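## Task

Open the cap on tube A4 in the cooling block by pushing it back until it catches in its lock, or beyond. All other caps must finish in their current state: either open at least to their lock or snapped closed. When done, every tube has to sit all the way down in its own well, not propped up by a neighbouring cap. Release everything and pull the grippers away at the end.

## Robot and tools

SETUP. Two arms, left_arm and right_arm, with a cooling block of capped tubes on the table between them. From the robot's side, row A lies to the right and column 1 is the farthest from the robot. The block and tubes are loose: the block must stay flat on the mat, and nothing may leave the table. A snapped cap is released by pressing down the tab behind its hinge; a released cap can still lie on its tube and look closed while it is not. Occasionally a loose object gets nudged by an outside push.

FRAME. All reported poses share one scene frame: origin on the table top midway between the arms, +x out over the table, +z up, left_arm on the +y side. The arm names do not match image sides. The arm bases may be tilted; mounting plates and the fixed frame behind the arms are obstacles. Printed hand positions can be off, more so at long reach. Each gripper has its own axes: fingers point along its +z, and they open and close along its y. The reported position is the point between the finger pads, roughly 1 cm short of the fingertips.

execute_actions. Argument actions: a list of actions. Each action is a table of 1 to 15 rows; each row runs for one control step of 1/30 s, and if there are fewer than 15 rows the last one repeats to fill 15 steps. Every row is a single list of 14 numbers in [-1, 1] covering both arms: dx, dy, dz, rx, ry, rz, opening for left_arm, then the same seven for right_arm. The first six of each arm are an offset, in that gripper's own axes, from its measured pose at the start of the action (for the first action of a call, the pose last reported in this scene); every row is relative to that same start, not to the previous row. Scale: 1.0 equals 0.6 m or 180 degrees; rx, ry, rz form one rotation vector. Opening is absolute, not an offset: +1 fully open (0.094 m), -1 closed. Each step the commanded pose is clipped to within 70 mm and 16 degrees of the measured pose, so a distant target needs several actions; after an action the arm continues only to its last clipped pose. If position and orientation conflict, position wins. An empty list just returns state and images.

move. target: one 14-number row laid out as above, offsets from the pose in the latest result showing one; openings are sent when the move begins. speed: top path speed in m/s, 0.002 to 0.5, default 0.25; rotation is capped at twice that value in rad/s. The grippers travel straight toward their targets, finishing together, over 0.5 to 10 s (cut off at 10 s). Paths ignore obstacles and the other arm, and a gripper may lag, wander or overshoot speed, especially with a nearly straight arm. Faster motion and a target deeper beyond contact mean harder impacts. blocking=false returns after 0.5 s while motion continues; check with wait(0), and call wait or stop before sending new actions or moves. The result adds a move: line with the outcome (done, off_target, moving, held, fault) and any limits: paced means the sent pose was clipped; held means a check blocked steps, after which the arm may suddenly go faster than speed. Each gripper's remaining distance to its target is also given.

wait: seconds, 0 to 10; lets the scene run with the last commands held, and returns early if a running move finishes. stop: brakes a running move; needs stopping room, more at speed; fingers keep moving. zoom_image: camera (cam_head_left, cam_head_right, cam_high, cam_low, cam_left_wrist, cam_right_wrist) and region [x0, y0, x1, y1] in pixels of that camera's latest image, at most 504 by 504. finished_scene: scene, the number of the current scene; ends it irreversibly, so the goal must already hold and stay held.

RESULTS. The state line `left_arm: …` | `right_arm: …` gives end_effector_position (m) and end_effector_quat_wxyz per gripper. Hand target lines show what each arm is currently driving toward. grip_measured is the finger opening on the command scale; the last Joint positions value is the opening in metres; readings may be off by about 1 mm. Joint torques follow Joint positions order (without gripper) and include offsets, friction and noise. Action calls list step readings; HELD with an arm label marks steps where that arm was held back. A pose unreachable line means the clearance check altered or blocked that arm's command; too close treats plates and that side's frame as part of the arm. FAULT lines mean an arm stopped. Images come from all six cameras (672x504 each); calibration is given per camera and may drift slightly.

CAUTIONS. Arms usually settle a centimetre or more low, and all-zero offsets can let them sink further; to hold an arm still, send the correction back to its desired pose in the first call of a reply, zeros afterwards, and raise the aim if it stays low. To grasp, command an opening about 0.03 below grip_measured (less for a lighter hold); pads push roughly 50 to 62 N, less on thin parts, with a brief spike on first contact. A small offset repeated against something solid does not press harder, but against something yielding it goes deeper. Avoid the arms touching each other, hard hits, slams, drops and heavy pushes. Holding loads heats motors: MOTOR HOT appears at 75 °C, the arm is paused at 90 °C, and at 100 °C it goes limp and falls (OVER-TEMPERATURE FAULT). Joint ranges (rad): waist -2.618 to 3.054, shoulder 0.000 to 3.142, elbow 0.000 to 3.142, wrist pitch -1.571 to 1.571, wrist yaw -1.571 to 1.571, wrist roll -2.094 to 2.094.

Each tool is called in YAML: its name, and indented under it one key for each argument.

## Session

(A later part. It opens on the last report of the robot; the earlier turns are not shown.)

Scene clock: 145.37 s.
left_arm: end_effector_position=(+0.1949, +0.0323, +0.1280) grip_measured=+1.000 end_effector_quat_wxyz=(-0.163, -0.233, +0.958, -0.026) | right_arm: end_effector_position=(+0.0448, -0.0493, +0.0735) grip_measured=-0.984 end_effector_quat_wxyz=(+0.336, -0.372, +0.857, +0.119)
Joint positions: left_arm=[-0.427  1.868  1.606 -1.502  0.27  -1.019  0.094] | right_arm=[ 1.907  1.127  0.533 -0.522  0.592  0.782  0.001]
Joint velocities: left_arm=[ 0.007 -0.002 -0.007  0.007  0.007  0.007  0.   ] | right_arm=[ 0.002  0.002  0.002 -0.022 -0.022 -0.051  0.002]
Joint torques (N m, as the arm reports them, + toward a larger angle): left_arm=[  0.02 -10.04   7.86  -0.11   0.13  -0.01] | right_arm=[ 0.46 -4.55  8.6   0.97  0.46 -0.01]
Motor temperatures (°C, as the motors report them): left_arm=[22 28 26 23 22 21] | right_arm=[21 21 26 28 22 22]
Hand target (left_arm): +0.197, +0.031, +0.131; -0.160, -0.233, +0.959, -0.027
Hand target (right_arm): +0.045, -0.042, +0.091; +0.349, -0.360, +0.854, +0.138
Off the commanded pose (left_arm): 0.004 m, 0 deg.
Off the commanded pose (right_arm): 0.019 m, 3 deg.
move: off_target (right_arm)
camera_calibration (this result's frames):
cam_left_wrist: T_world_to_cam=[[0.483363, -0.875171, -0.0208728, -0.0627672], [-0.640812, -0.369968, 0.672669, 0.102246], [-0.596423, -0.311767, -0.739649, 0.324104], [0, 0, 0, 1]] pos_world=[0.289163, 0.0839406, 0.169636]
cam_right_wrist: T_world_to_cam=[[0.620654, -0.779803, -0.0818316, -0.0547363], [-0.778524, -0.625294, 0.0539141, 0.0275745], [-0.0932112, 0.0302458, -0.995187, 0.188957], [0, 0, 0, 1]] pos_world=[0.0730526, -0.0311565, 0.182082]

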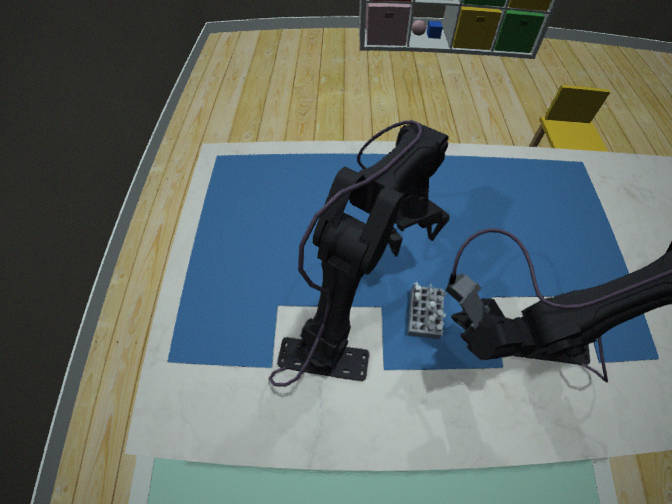

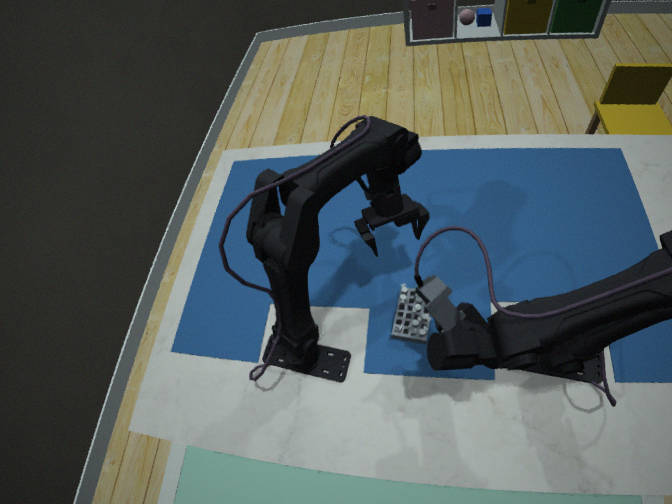

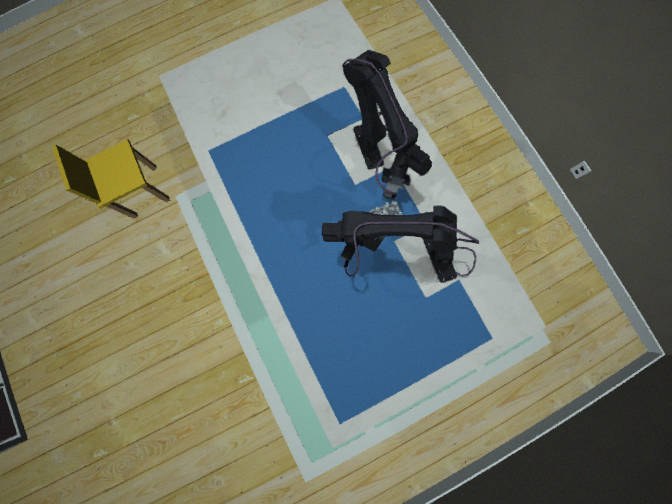

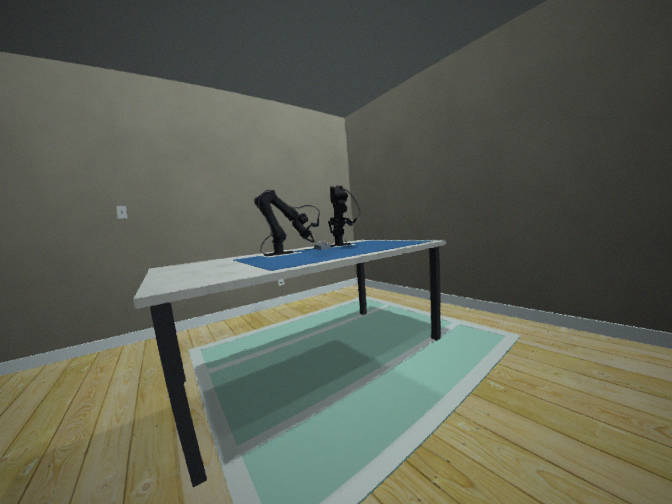

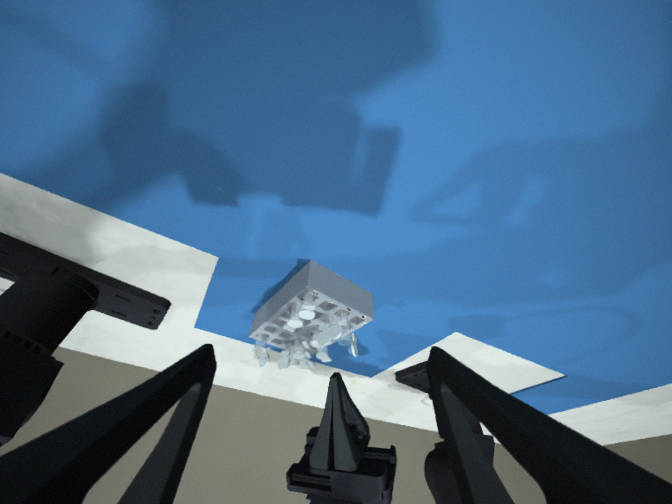

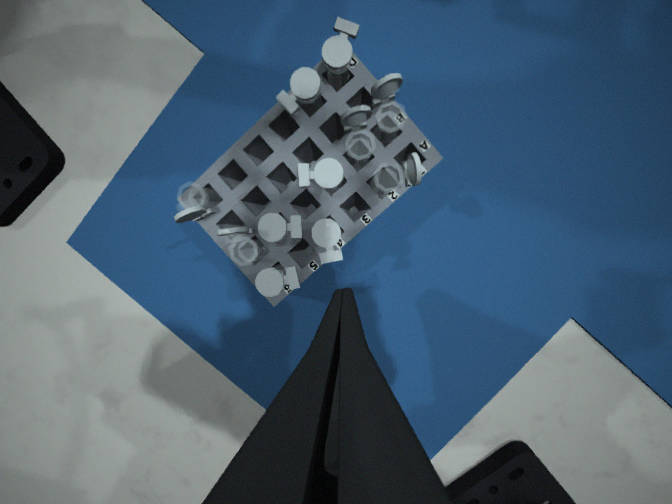

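move:
  target: [-0.0012,-0.0032,-0.0061,0.0015,-0.0015,0,1.0, -0.0377,-0.0032,-0.0255,-0.0262,0.1476,-0.0174,-1]
  speed: 0.15

Scene clock: 154.40 s.
left_arm: end_effector_position=(+0.1949, +0.0323, +0.1280) grip_measured=+1.000 end_effector_quat_wxyz=(-0.163, -0.233, +0.958, -0.026) | right_arm: end_effector_position=(+0.0479, -0.0507, +0.0905) grip_measured=-0.984 end_effector_quat_wxyz=(+0.117, -0.426, +0.896, +0.045)
Joint positions: left_arm=[-0.427  1.868  1.606 -1.502  0.27  -1.019  0.094] | right_arm=[ 1.6    1.333  0.92  -0.952  0.146  0.531  0.001]
Joint velocities: left_arm=[ 0.002  0.002  0.002  0.051 -0.051  0.022  0.   ] | right_arm=[-0.012 -0.002 -0.012 -0.022 -0.007 -0.007 -0.   ]
Joint torques (N m, as the arm reports them, + toward a larger angle): left_arm=[  0.03 -10.03   7.86  -0.11   0.13  -0.01] | right_arm=[-0.57 -3.87  8.59  0.62  0.08 -0.08]
Motor temperatures (°C, as the motors report them): left_arm=[22 28 26 23 22 21] | right_arm=[21 22 28 28 22 22]
Hand target (left_arm): +0.197, +0.031, +0.131; -0.160, -0.233, +0.959, -0.027
Hand target (right_arm): +0.051, -0.044, +0.100; +0.124, -0.425, +0.895, +0.051
Off the commanded pose (left_arm): 0.004 m, 0 deg.
Off the commanded pose (right_arm): 0.011 m, 1 deg.
move: off_target (right_arm)
camera_calibration (this result's frames):
cam_left_wrist: T_world_to_cam=[[0.483363, -0.875171, -0.0208728, -0.0627672], [-0.640812, -0.369968, 0.672669, 0.102246], [-0.596423, -0.311767, -0.739649, 0.324104], [0, 0, 0, 1]] pos_world=[0.289163, 0.0839406, 0.169636]
cam_right_wrist: T_world_to_cam=[[0.653521, -0.756039, -0.0362713, -0.0607475], [-0.640547, -0.577948, 0.505644, -0.0168724], [-0.403249, -0.307215, -0.861979, 0.191897], [0, 0, 0, 1]] pos_world=[0.106274, 0.00327488, 0.171739]

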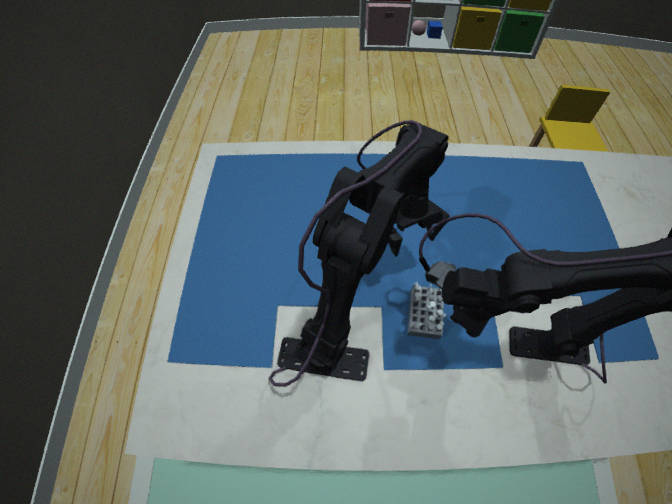

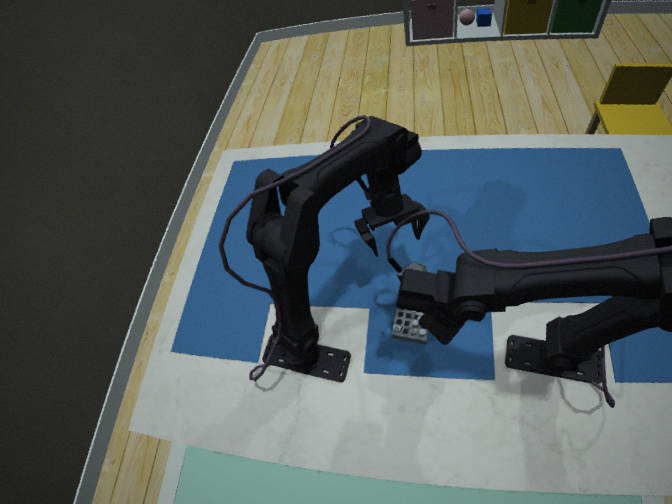

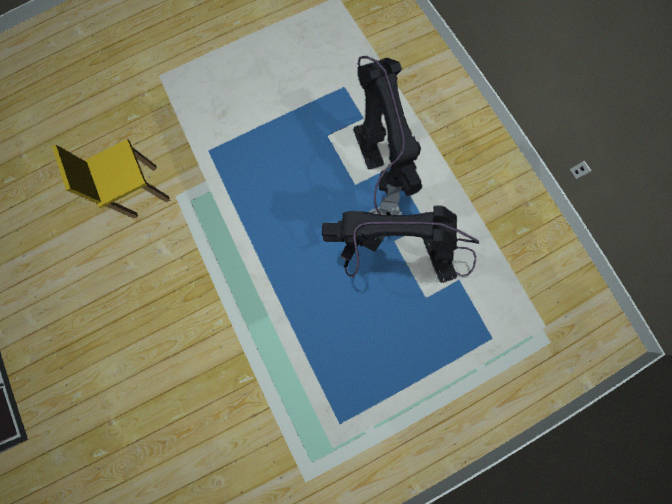

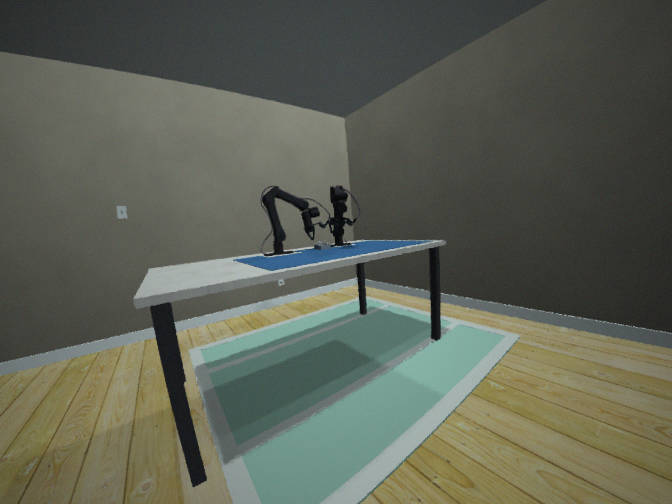

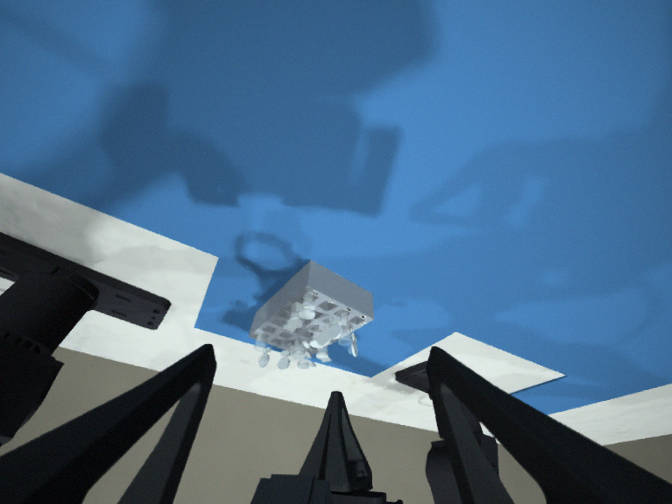

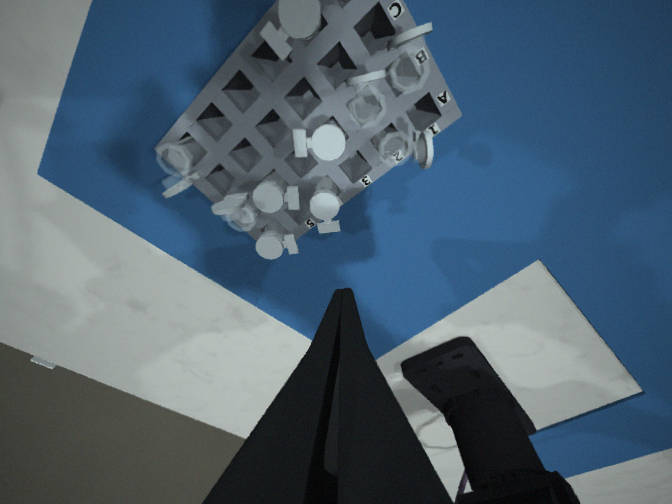

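move:
  target: [-0.0012,-0.0032,-0.0061,0.0015,-0.0015,0,1.0, -0.0335,0.0113,0.0221,-0.0035,-0.0091,0.0090,-1]
  speed: 0.04

zoom_image:
  camera: "cam_right_wrist"
  region: [280, 210, 400, 330]

Scene clock: 165.83 s.
left_arm: end_effector_position=(+0.1949, +0.0323, +0.1280) grip_measured=+1.000 end_effector_quat_wxyz=(-0.163, -0.233, +0.958, -0.026) | right_arm: end_effector_position=(+0.0526, -0.0390, +0.0778) grip_measured=-0.984 end_effector_quat_wxyz=(+0.115, -0.421, +0.899, +0.044)
Joint positions: left_arm=[-0.427  1.868  1.606 -1.502  0.27  -1.019  0.094] | right_arm=[ 1.587  1.397  0.92  -0.891  0.142  0.53   0.001]
Joint velocities: left_arm=[ 0.007 -0.012 -0.002 -0.007 -0.022  0.051  0.   ] | right_arm=[-0.007 -0.007 -0.012  0.081  0.022 -0.051 -0.001]
Joint torques (N m, as the arm reports them, + toward a larger angle): left_arm=[  0.03 -10.04   7.86  -0.11   0.13  -0.01] | right_arm=[-0.56 -4.35  6.92  0.94  0.12 -0.01]
Motor temperatures (°C, as the motors report them): left_arm=[22 28 26 23 22 21] | right_arm=[21 22 28 27 22 22]
Hand target (left_arm): +0.197, +0.031, +0.131; -0.160, -0.233, +0.959, -0.027
Hand target (right_arm): +0.057, -0.029, +0.082; +0.127, -0.413, +0.900, +0.057
Off the commanded pose (left_arm): 0.004 m, 0 deg.
Off the commanded pose (right_arm): 0.012 m, 2 deg.
move: off_target (right_arm)
camera_calibration (this result's frames):
cam_left_wrist: T_world_to_cam=[[0.483363, -0.875171, -0.0208728, -0.0627672], [-0.640812, -0.369968, 0.672669, 0.102246], [-0.596423, -0.311767, -0.739649, 0.324104], [0, 0, 0, 1]] pos_world=[0.289163, 0.0839406, 0.169636]
cam_right_wrist: T_world_to_cam=[[0.644039, -0.764128, -0.0363463, -0.0553005], [-0.645726, -0.568492, 0.509759, -0.000374601], [-0.410184, -0.304835, -0.859549, 0.186699], [0, 0, 0, 1]] pos_world=[0.111955, 0.0144428, 0.158658]

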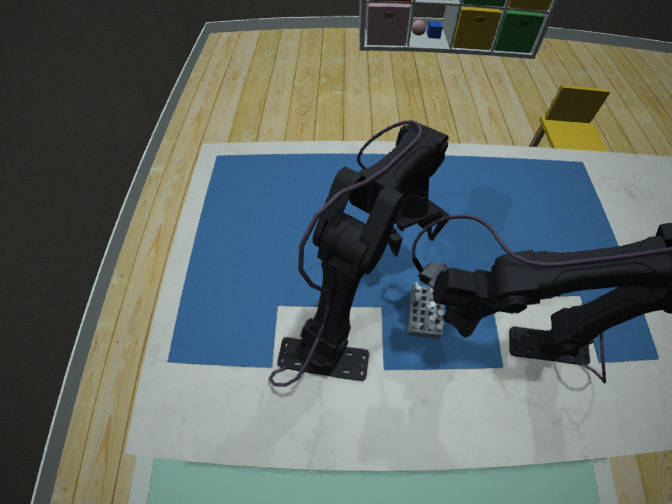

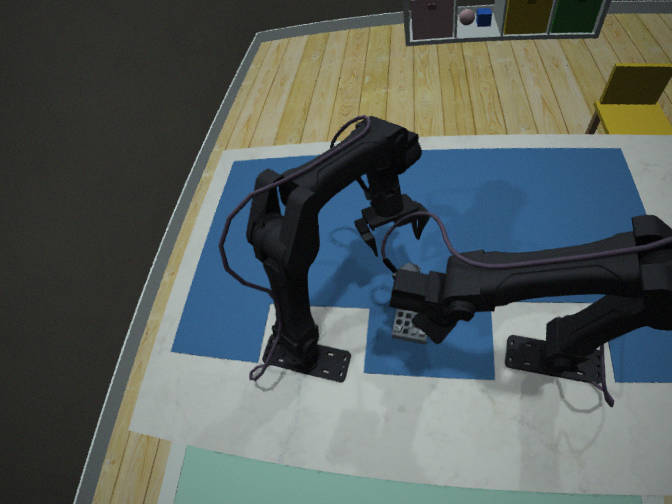

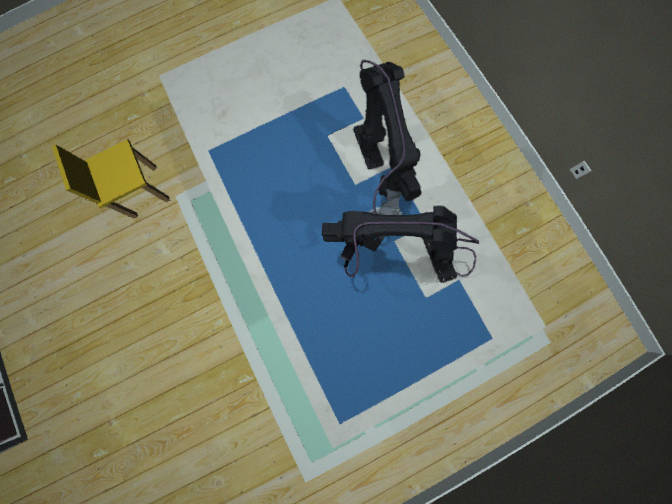

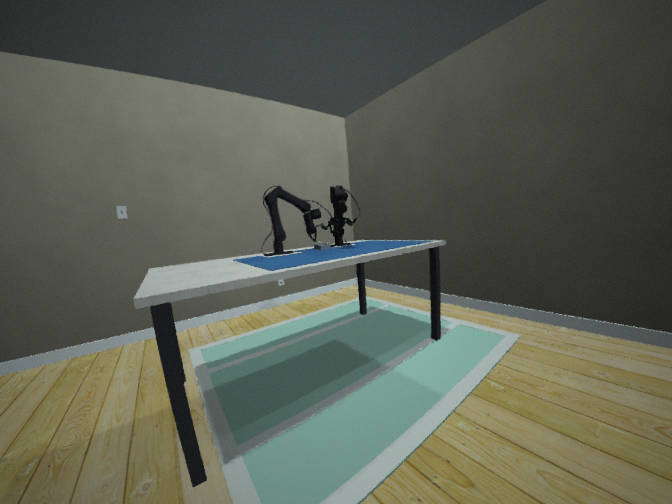

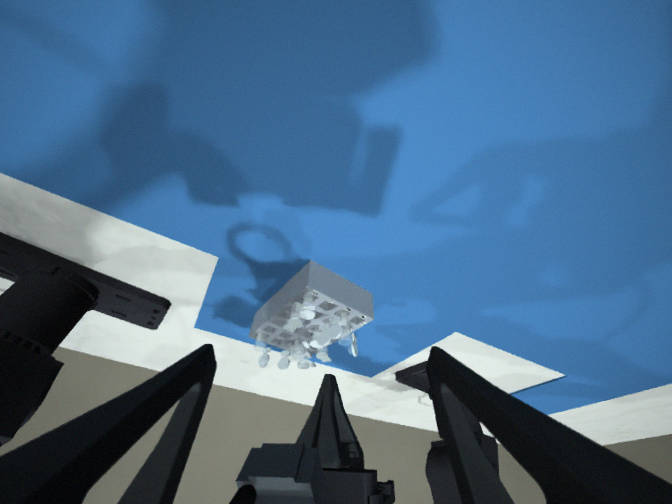

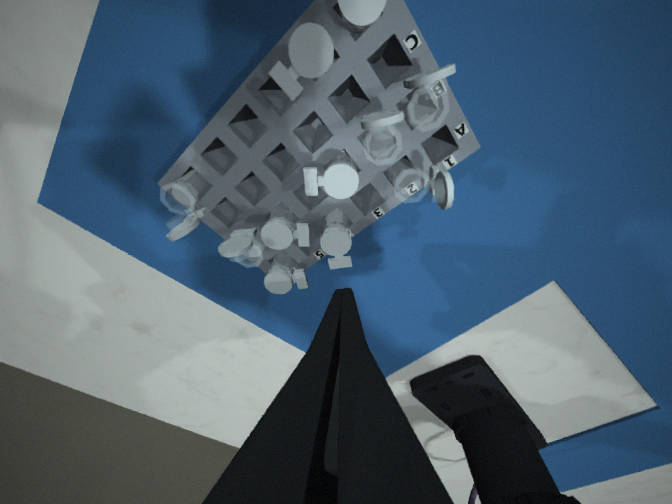

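Region (280, 210, 400, 330) of cam_right_wrist's 672x504 image, scaled by 4.200, with more detail than that image has.

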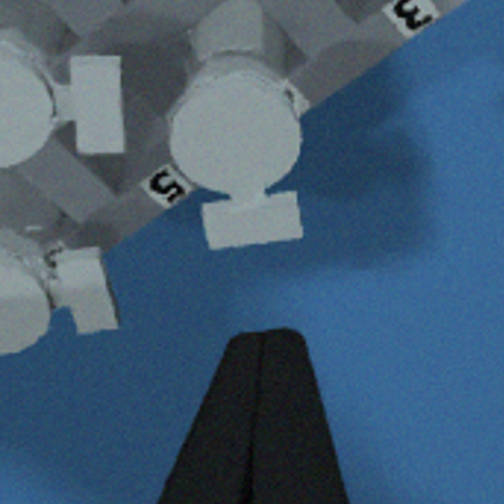

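execute_actions:
  actions:
    - [[-0.0012,-0.0032,-0.0061,0.0015,-0.0015,0,1.0,-0.0193,0.00244,-0.00063,-0.0026,-0.01094,0.00505,-1],[-0.0012,-0.0032,-0.0061,0.0015,-0.0015,0,1.0,-0.0202,0.00257,0.00041,-0.0026,-0.01113,0.00544,-1],[-0.0012,-0.0032,-0.0061,0.0015,-0.0015,0,1.0,-0.0212,0.00271,0.00146,-0.0027,-0.01131,0.00582,-1],[-0.0012,-0.0032,-0.0061,0.0015,-0.0015,0,1.0,-0.0222,0.00284,0.0025,-0.0027,-0.0115,0.0062,-1],[-0.0012,-0.0032,-0.0061,0.0015,-0.0015,0,1.0,-0.0232,0.00297,0.00355,-0.0027,-0.01168,0.00659,-1],[-0.0012,-0.0032,-0.0061,0.0015,-0.0015,0,1.0,-0.0241,0.0031,0.0046,-0.0027,-0.01186,0.00697,-1],[-0.0012,-0.0032,-0.0061,0.0015,-0.0015,0,1.0,-0.0251,0.00323,0.00564,-0.0027,-0.01205,0.00735,-1],[-0.0012,-0.0032,-0.0061,0.0015,-0.0015,0,1.0,-0.0261,0.00337,0.00669,-0.0028,-0.01223,0.00773,-1],[-0.0012,-0.0032,-0.0061,0.0015,-0.0015,0,1.0,-0.027,0.0035,0.00773,-0.0028,-0.01242,0.00812,-1],[-0.0012,-0.0032,-0.0061,0.0015,-0.0015,0,1.0,-0.028,0.00363,0.00878,-0.0028,-0.0126,0.0085,-1]]

wait:
  seconds: 0.3

zoom_image:
  camera: "cam_right_wrist"
  region: [295, 230, 395, 330]

zoom_image:
  camera: "cam_low"
  region: [295, 220, 340, 260]

Scene clock: 172.90 s.
left_arm: end_effector_position=(+0.1949, +0.0323, +0.1280) grip_measured=+1.000 end_effector_quat_wxyz=(-0.163, -0.233, +0.958, -0.026) | right_arm: end_effector_position=(+0.0569, -0.0336, +0.0730) grip_measured=-0.984 end_effector_quat_wxyz=(+0.117, -0.415, +0.901, +0.045)
Joint positions: left_arm=[-0.427  1.868  1.606 -1.502  0.27  -1.019  0.094] | right_arm=[ 1.574  1.423  0.92  -0.86   0.142  0.53   0.001]
Joint velocities: left_arm=[ 0.012 -0.007  0.002  0.022 -0.037  0.007  0.   ] | right_arm=[-0.002 -0.022 -0.007  0.037 -0.007 -0.022 -0.   ]
Joint torques (N m, as the arm reports them, + toward a larger angle): left_arm=[  0.04 -10.04   7.87  -0.11   0.13   0.  ] | right_arm=[-0.58 -4.74  6.48  0.92  0.16 -0.02]
Motor temperatures (°C, as the motors report them): left_arm=[22 28 26 23 22 21] | right_arm=[21 22 28 27 22 22]
Hand target (left_arm): +0.197, +0.031, +0.131; -0.160, -0.233, +0.959, -0.027
Hand target (right_arm): +0.062, -0.024, +0.077; +0.131, -0.408, +0.902, +0.057
Off the commanded pose (left_arm): 0.004 m, 0 deg.
Off the commanded pose (right_arm): 0.011 m, 2 deg.
Step readings (end_effector_position):
0: left_arm (+0.1949, +0.0323, +0.1280) | right_arm (+0.0526, -0.0386, +0.0778)
1: left_arm (+0.1949, +0.0323, +0.1280) | right_arm (+0.0527, -0.0386, +0.0779)
2: left_arm (+0.1949, +0.0323, +0.1280) | right_arm (+0.0528, -0.0383, +0.0779)
4: left_arm (+0.1949, +0.0323, +0.1280) | right_arm (+0.0537, -0.0378, +0.0781)
8: left_arm (+0.1949, +0.0323, +0.1280) | right_arm (+0.0554, -0.0362, +0.0756)
15: end_effector_position above
camera_calibration (this result's frames):
cam_left_wrist: T_world_to_cam=[[0.483363, -0.875171, -0.0208728, -0.0627672], [-0.640812, -0.369968, 0.672669, 0.102246], [-0.596423, -0.311767, -0.739649, 0.324104], [0, 0, 0, 1]] pos_world=[0.289163, 0.0839406, 0.169636]
cam_right_wrist: T_world_to_cam=[[0.634405, -0.771959, -0.040115, -0.0535343], [-0.653304, -0.563186, 0.50598, 0.00886041], [-0.413188, -0.294789, -0.861612, 0.186671], [0, 0, 0, 1]] pos_world=[0.116881, 0.0186922, 0.154207]

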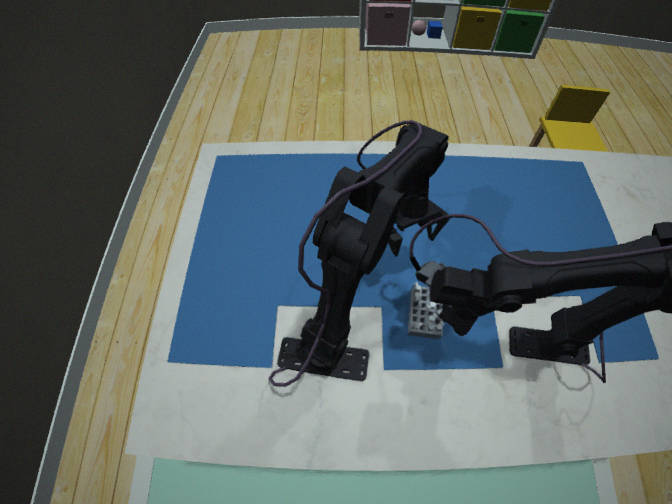

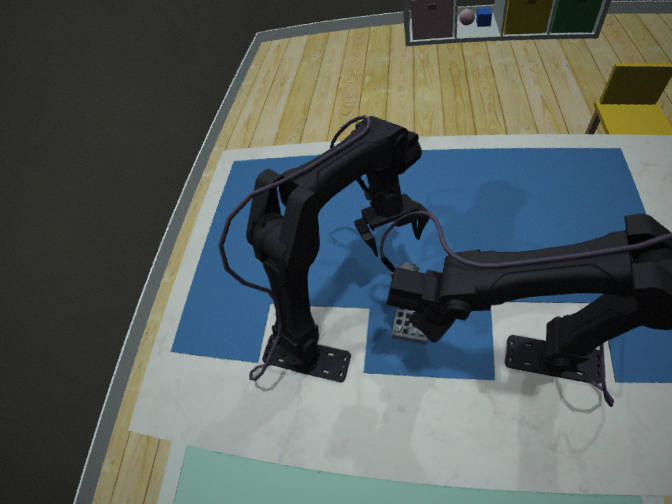

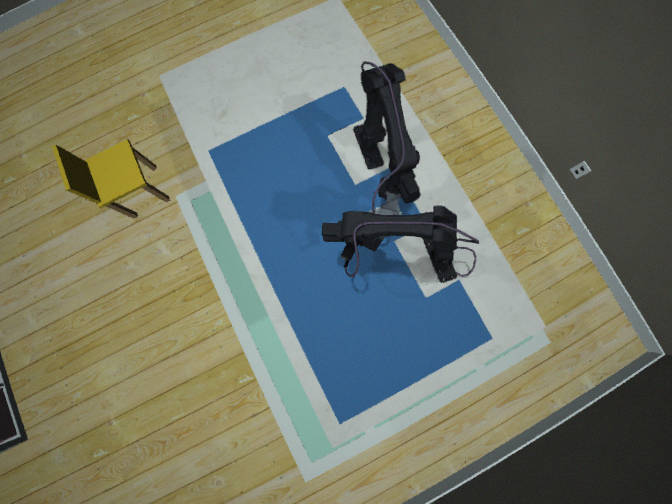

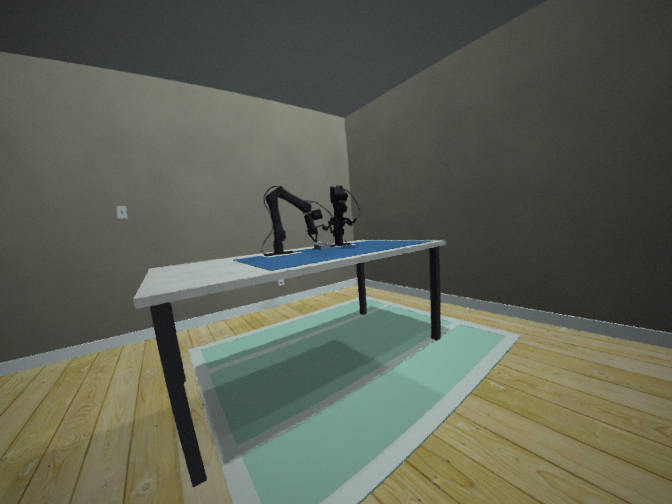

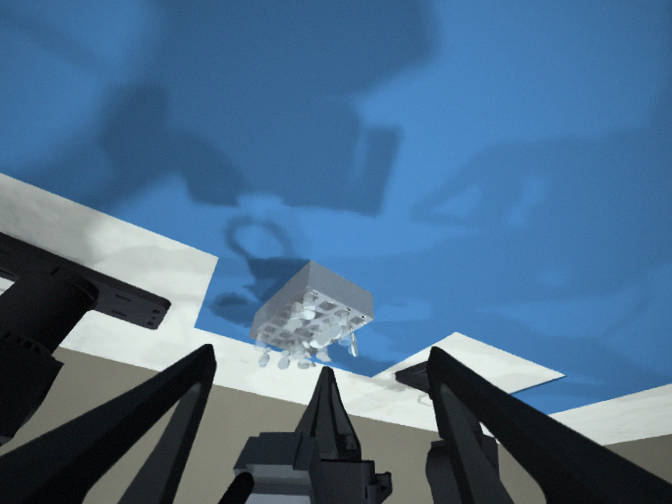

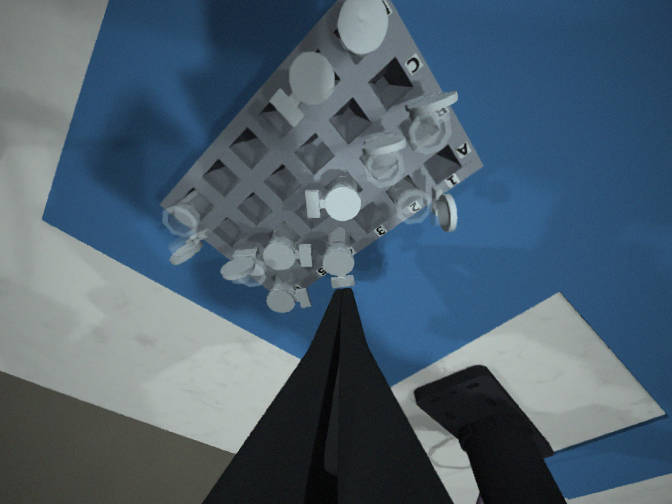

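Scene clock: 173.20 s.
left_arm: end_effector_position=(+0.1949, +0.0323, +0.1280) grip_measured=+1.000 end_effector_quat_wxyz=(-0.163, -0.233, +0.958, -0.026) | right_arm: end_effector_position=(+0.0571, -0.0327, +0.0731) grip_measured=-0.984 end_effector_quat_wxyz=(+0.118, -0.415, +0.901, +0.047)
Joint positions: left_arm=[-0.427  1.868  1.606 -1.502  0.27  -1.019  0.094] | right_arm=[ 1.574  1.423  0.92  -0.857  0.142  0.53   0.001]
Joint velocities: left_arm=[0.002 0.002 0.007 0.007 0.081 0.007 0.   ] | right_arm=[-0.007  0.002 -0.022  0.037 -0.007 -0.037 -0.   ]
Joint torques (N m, as the arm reports them, + toward a larger angle): left_arm=[  0.04 -10.04   7.85  -0.11   0.13  -0.01] | right_arm=[-0.58 -4.71  6.55  0.98  0.16 -0.02]
Motor temperatures (°C, as the motors report them): left_arm=[22 28 26 23 22 21] | right_arm=[21 22 28 27 22 22]
Hand target (left_arm): +0.197, +0.031, +0.131; -0.160, -0.233, +0.959, -0.027
Hand target (right_arm): +0.062, -0.024, +0.077; +0.130, -0.408, +0.902, +0.057
Off the commanded pose (left_arm): 0.004 m, 0 deg.
Off the commanded pose (right_arm): 0.011 m, 2 deg.
wait: 0.30 s; at rest by 0.17 s
camera_calibration (this result's frames):
cam_left_wrist: T_world_to_cam=[[0.483363, -0.875171, -0.0208728, -0.0627672], [-0.640812, -0.369968, 0.672669, 0.102246], [-0.596423, -0.311767, -0.739649, 0.324104], [0, 0, 0, 1]] pos_world=[0.289163, 0.0839406, 0.169636]
cam_right_wrist: T_world_to_cam=[[0.634428, -0.77182, -0.0423756, -0.0528128], [-0.653586, -0.564896, 0.503704, 0.00944681], [-0.412707, -0.291868, -0.862836, 0.187277], [0, 0, 0, 1]] pos_world=[0.116971, 0.0192346, 0.154593]

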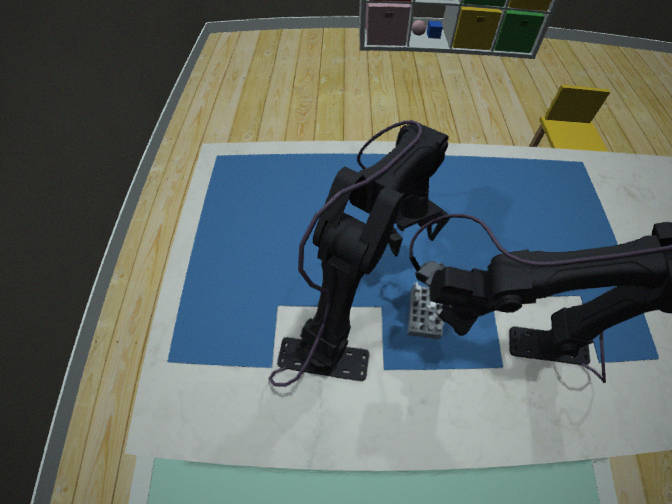

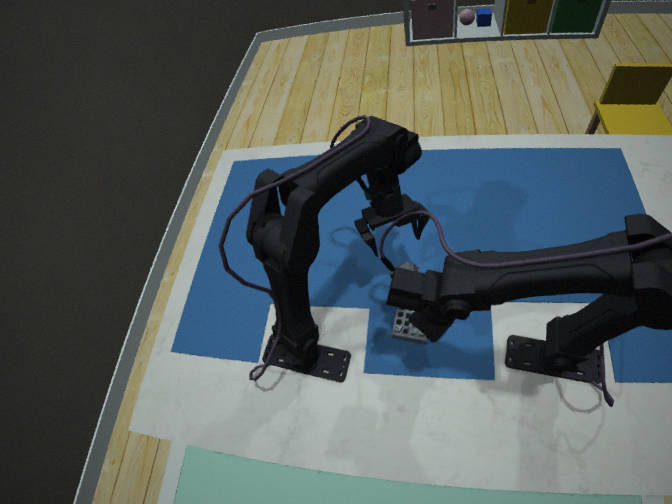

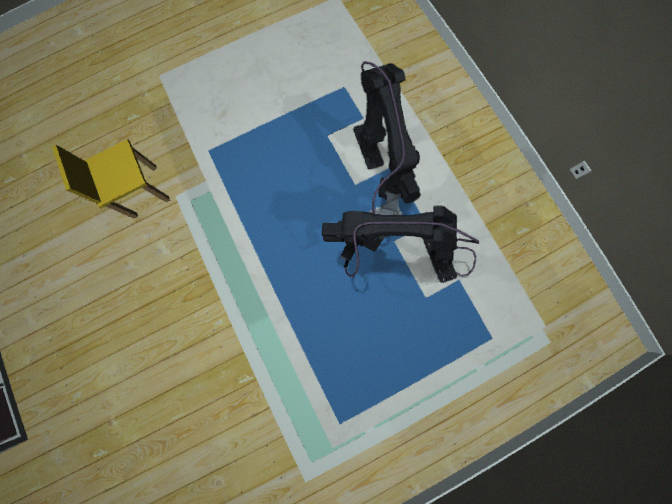

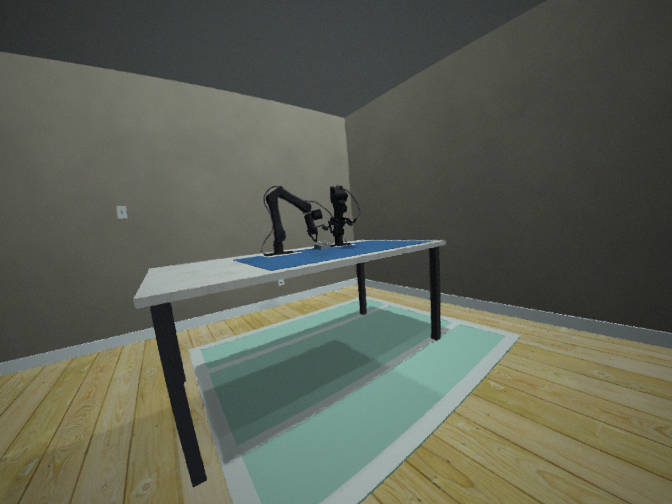

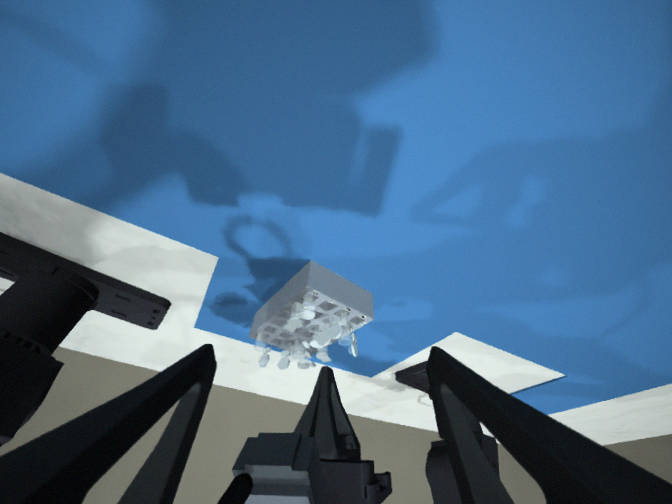

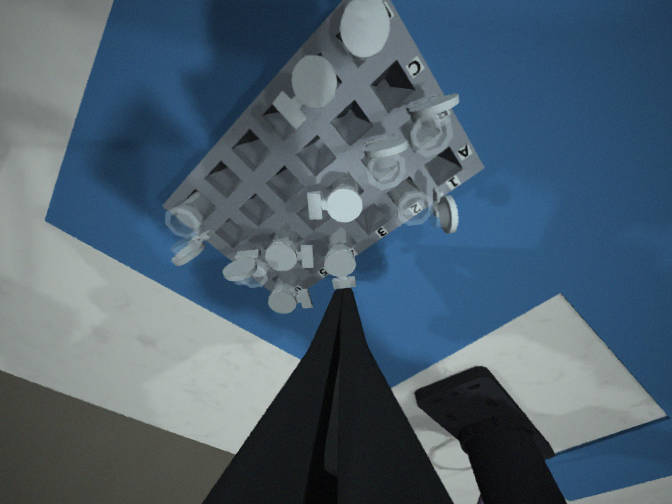

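Region (295, 230, 395, 330) of cam_right_wrist's 672x504 image, scaled by 5.040, with more detail than that image has.

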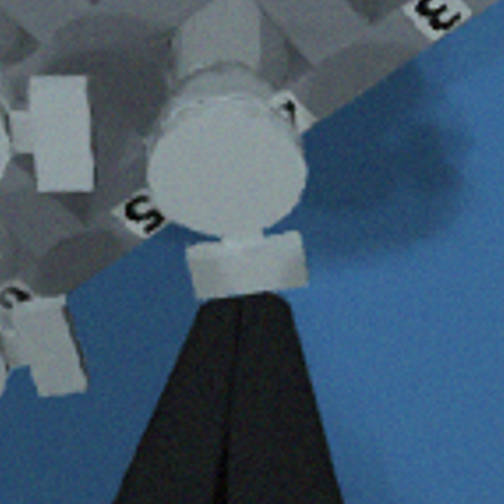

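Region (295, 220, 340, 260) of cam_low's 672x504 image, scaled by 11.200, with more detail than that image has.

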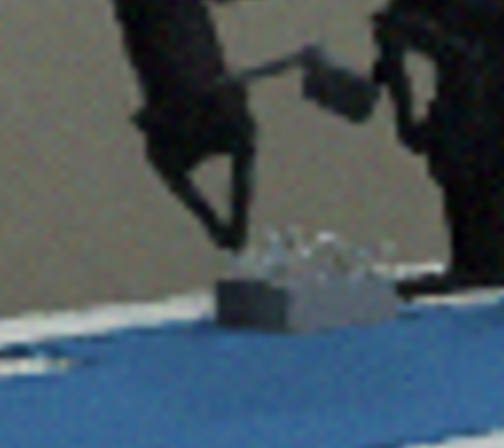

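execute_actions:
  actions:
    - [[-0.0012,-0.0032,-0.0061,0.0015,-0.0015,0,1.0,-0.00618,-0.00139,0.00268,0.00132,-0.00344,0.00191,-1],[-0.0012,-0.0032,-0.0061,0.0015,-0.0015,0,1.0,-0.0055,-0.00153,0.00428,0.00195,-0.00235,0.00173,-1],[-0.0012,-0.0032,-0.0061,0.0015,-0.0015,0,1.0,-0.00498,-0.00163,0.00549,0.00243,-0.00153,0.0016,-1],[-0.0012,-0.0032,-0.0061,0.0015,-0.0015,0,1.0,-0.00447,-0.00173,0.00669,0.00291,-0.00071,0.00146,-1],[-0.0012,-0.0032,-0.0061,0.0015,-0.0015,0,1.0,-0.00413,-0.00179,0.00749,0.00323,-0.00017,0.00137,-1],[-0.0012,-0.0032,-0.0061,0.0015,-0.0015,0,1.0,-0.00413,-0.00179,0.00749,0.00323,-0.00017,0.00137,-1],[-0.0012,-0.0032,-0.0061,0.0015,-0.0015,0,1.0,-0.00379,-0.00186,0.0083,0.00355,0.00038,0.00128,-1],[-0.0012,-0.0032,-0.0061,0.0015,-0.0015,0,1.0,-0.00345,-0.00193,0.0091,0.00386,0.00092,0.00119,-1],[-0.0012,-0.0032,-0.0061,0.0015,-0.0015,0,1.0,-0.00311,-0.00199,0.0099,0.00418,0.00147,0.0011,-1],[-0.0012,-0.0032,-0.0061,0.0015,-0.0015,0,1.0,-0.00277,-0.00206,0.0107,0.0045,0.00201,0.00101,-1],[-0.0012,-0.0032,-0.0061,0.0015,-0.0015,0,1.0,-0.00243,-0.00213,0.01151,0.00482,0.00255,0.00092,-1]]

zoom_image:
  camera: "cam_right_wrist"
  region: [295, 230, 395, 330]

zoom_image:
  camera: "cam_left_wrist"
  region: [290, 330, 360, 400]

Scene clock: 178.70 s.
left_arm: end_effector_position=(+0.1949, +0.0323, +0.1280) grip_measured=+1.000 end_effector_quat_wxyz=(-0.163, -0.233, +0.958, -0.026) | right_arm: end_effector_position=(+0.0569, -0.0338, +0.0669) grip_measured=-0.984 end_effector_quat_wxyz=(+0.111, -0.416, +0.902, +0.037)
Joint positions: left_arm=[-0.427  1.868  1.606 -1.502  0.27  -1.019  0.094] | right_arm=[ 1.574  1.447  0.92  -0.857  0.142  0.53   0.001]
Joint velocities: left_arm=[ 0.007 -0.007 -0.012 -0.037 -0.081 -0.022  0.   ] | right_arm=[-0.022  0.002  0.012  0.066  0.022  0.037  0.   ]
Joint torques (N m, as the arm reports them, + toward a larger angle): left_arm=[  0.02 -10.05   7.85  -0.11   0.13  -0.01] | right_arm=[-0.39 -4.89  5.83  0.83  0.16 -0.01]
Motor temperatures (°C, as the motors report them): left_arm=[22 28 26 23 22 21] | right_arm=[21 22 28 27 22 22]
Hand target (left_arm): +0.197, +0.031, +0.131; -0.160, -0.233, +0.959, -0.027
Hand target (right_arm): +0.060, -0.031, +0.067; +0.117, -0.413, +0.903, +0.038
Off the commanded pose (left_arm): 0.004 m, 0 deg.
Off the commanded pose (right_arm): 0.004 m, 1 deg.
Step readings (end_effector_position):
0: left_arm (+0.1949, +0.0323, +0.1280) | right_arm (+0.0571, -0.0326, +0.0732)
1: left_arm (+0.1949, +0.0323, +0.1280) | right_arm (+0.0571, -0.0326, +0.0732)
2: left_arm (+0.1949, +0.0323, +0.1280) | right_arm (+0.0571, -0.0326, +0.0732)
4: left_arm (+0.1949, +0.0323, +0.1280) | right_arm (+0.0570, -0.0328, +0.0725)
8: left_arm (+0.1949, +0.0323, +0.1280) | right_arm (+0.0570, -0.0333, +0.0694)
15: end_effector_position above
camera_calibration (this result's frames):
cam_left_wrist: T_world_to_cam=[[0.483363, -0.875171, -0.0208728, -0.0627672], [-0.640812, -0.369968, 0.672669, 0.102246], [-0.596423, -0.311767, -0.739649, 0.324104], [0, 0, 0, 1]] pos_world=[0.289163, 0.0839406, 0.169636]
cam_right_wrist: T_world_to_cam=[[0.634293, -0.772637, -0.0265424, -0.0548792], [-0.651586, -0.552764, 0.519507, 0.0110917], [-0.416062, -0.312225, -0.854054, 0.180432], [0, 0, 0, 1]] pos_world=[0.117107, 0.0200647, 0.14688]

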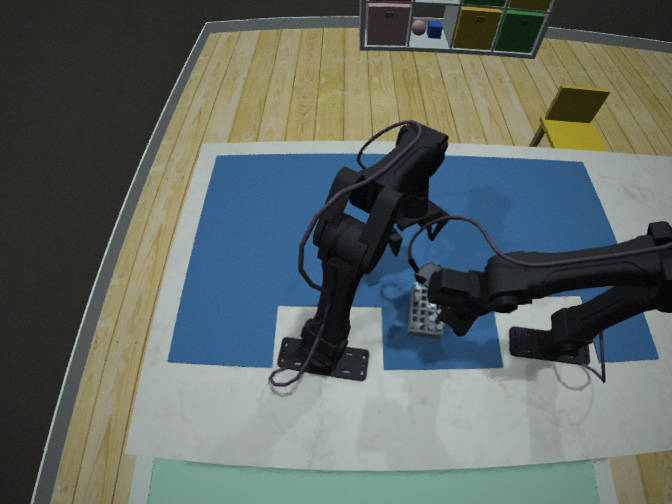

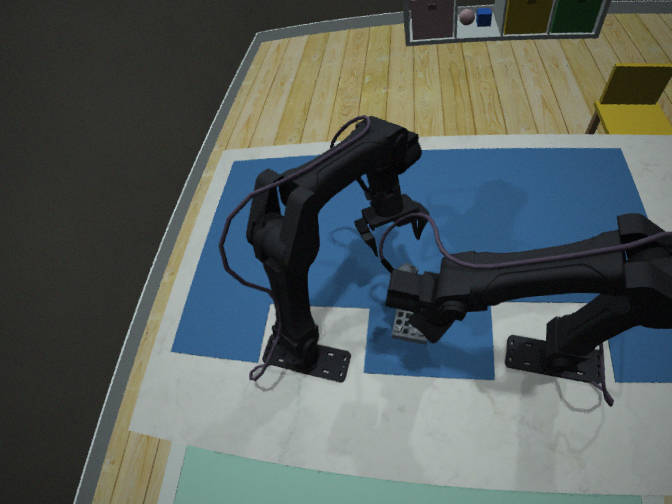

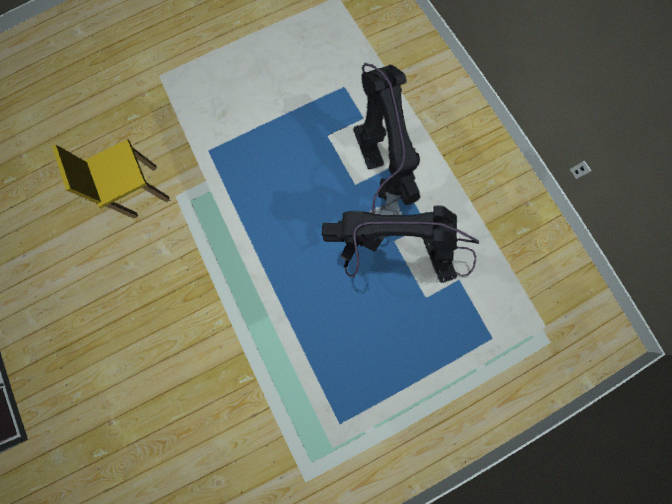

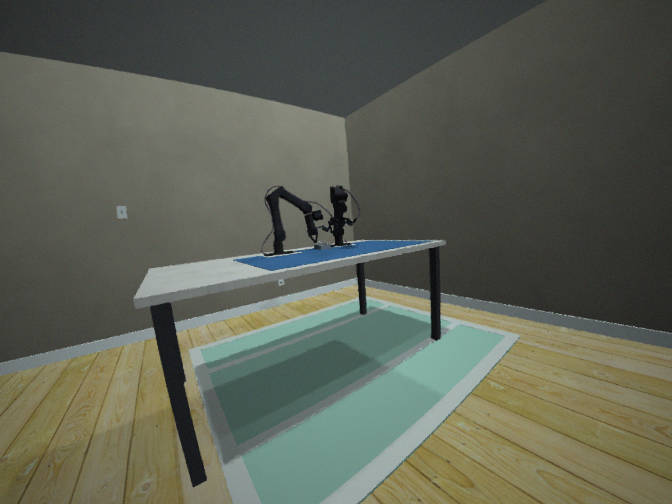

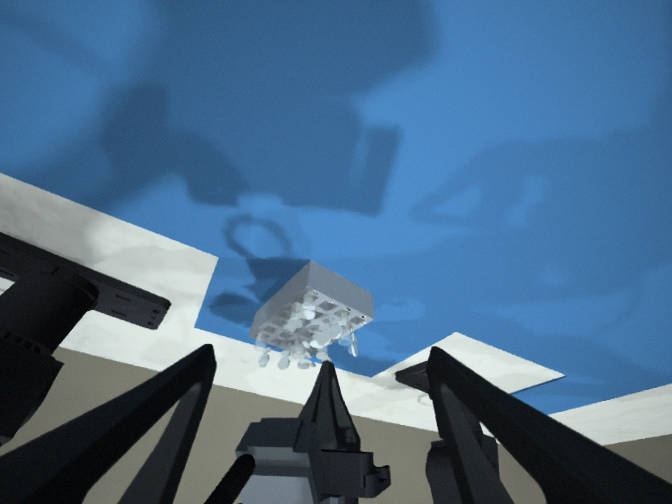

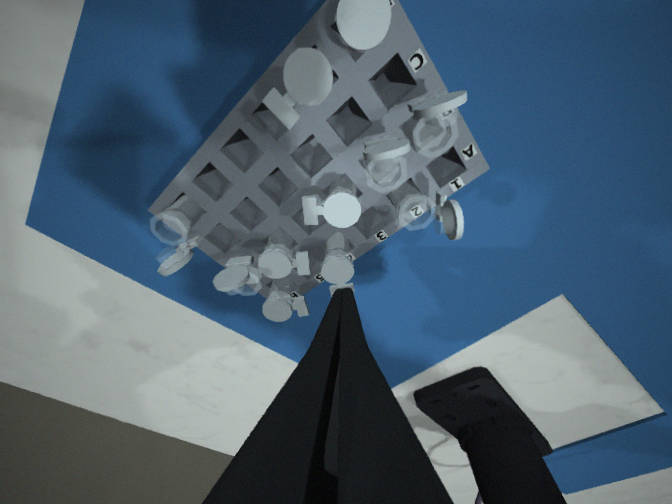

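Region (295, 230, 395, 330) of cam_right_wrist's 672x504 image, scaled by 5.040, with more detail than that image has.

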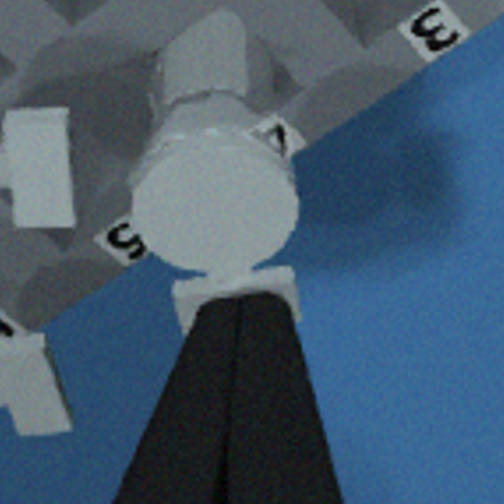

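Region (290, 330, 360, 400) of cam_left_wrist's 672x504 image, scaled by 7.200, with more detail than that image has.

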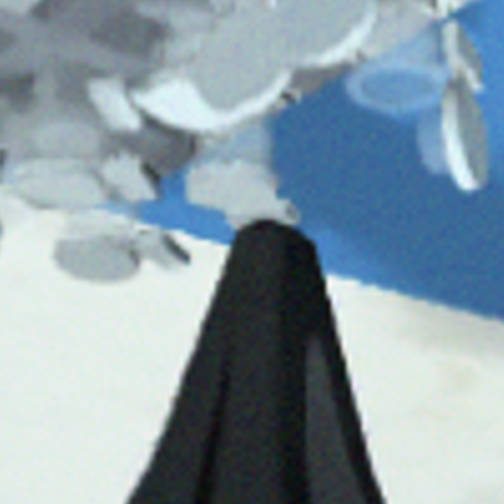

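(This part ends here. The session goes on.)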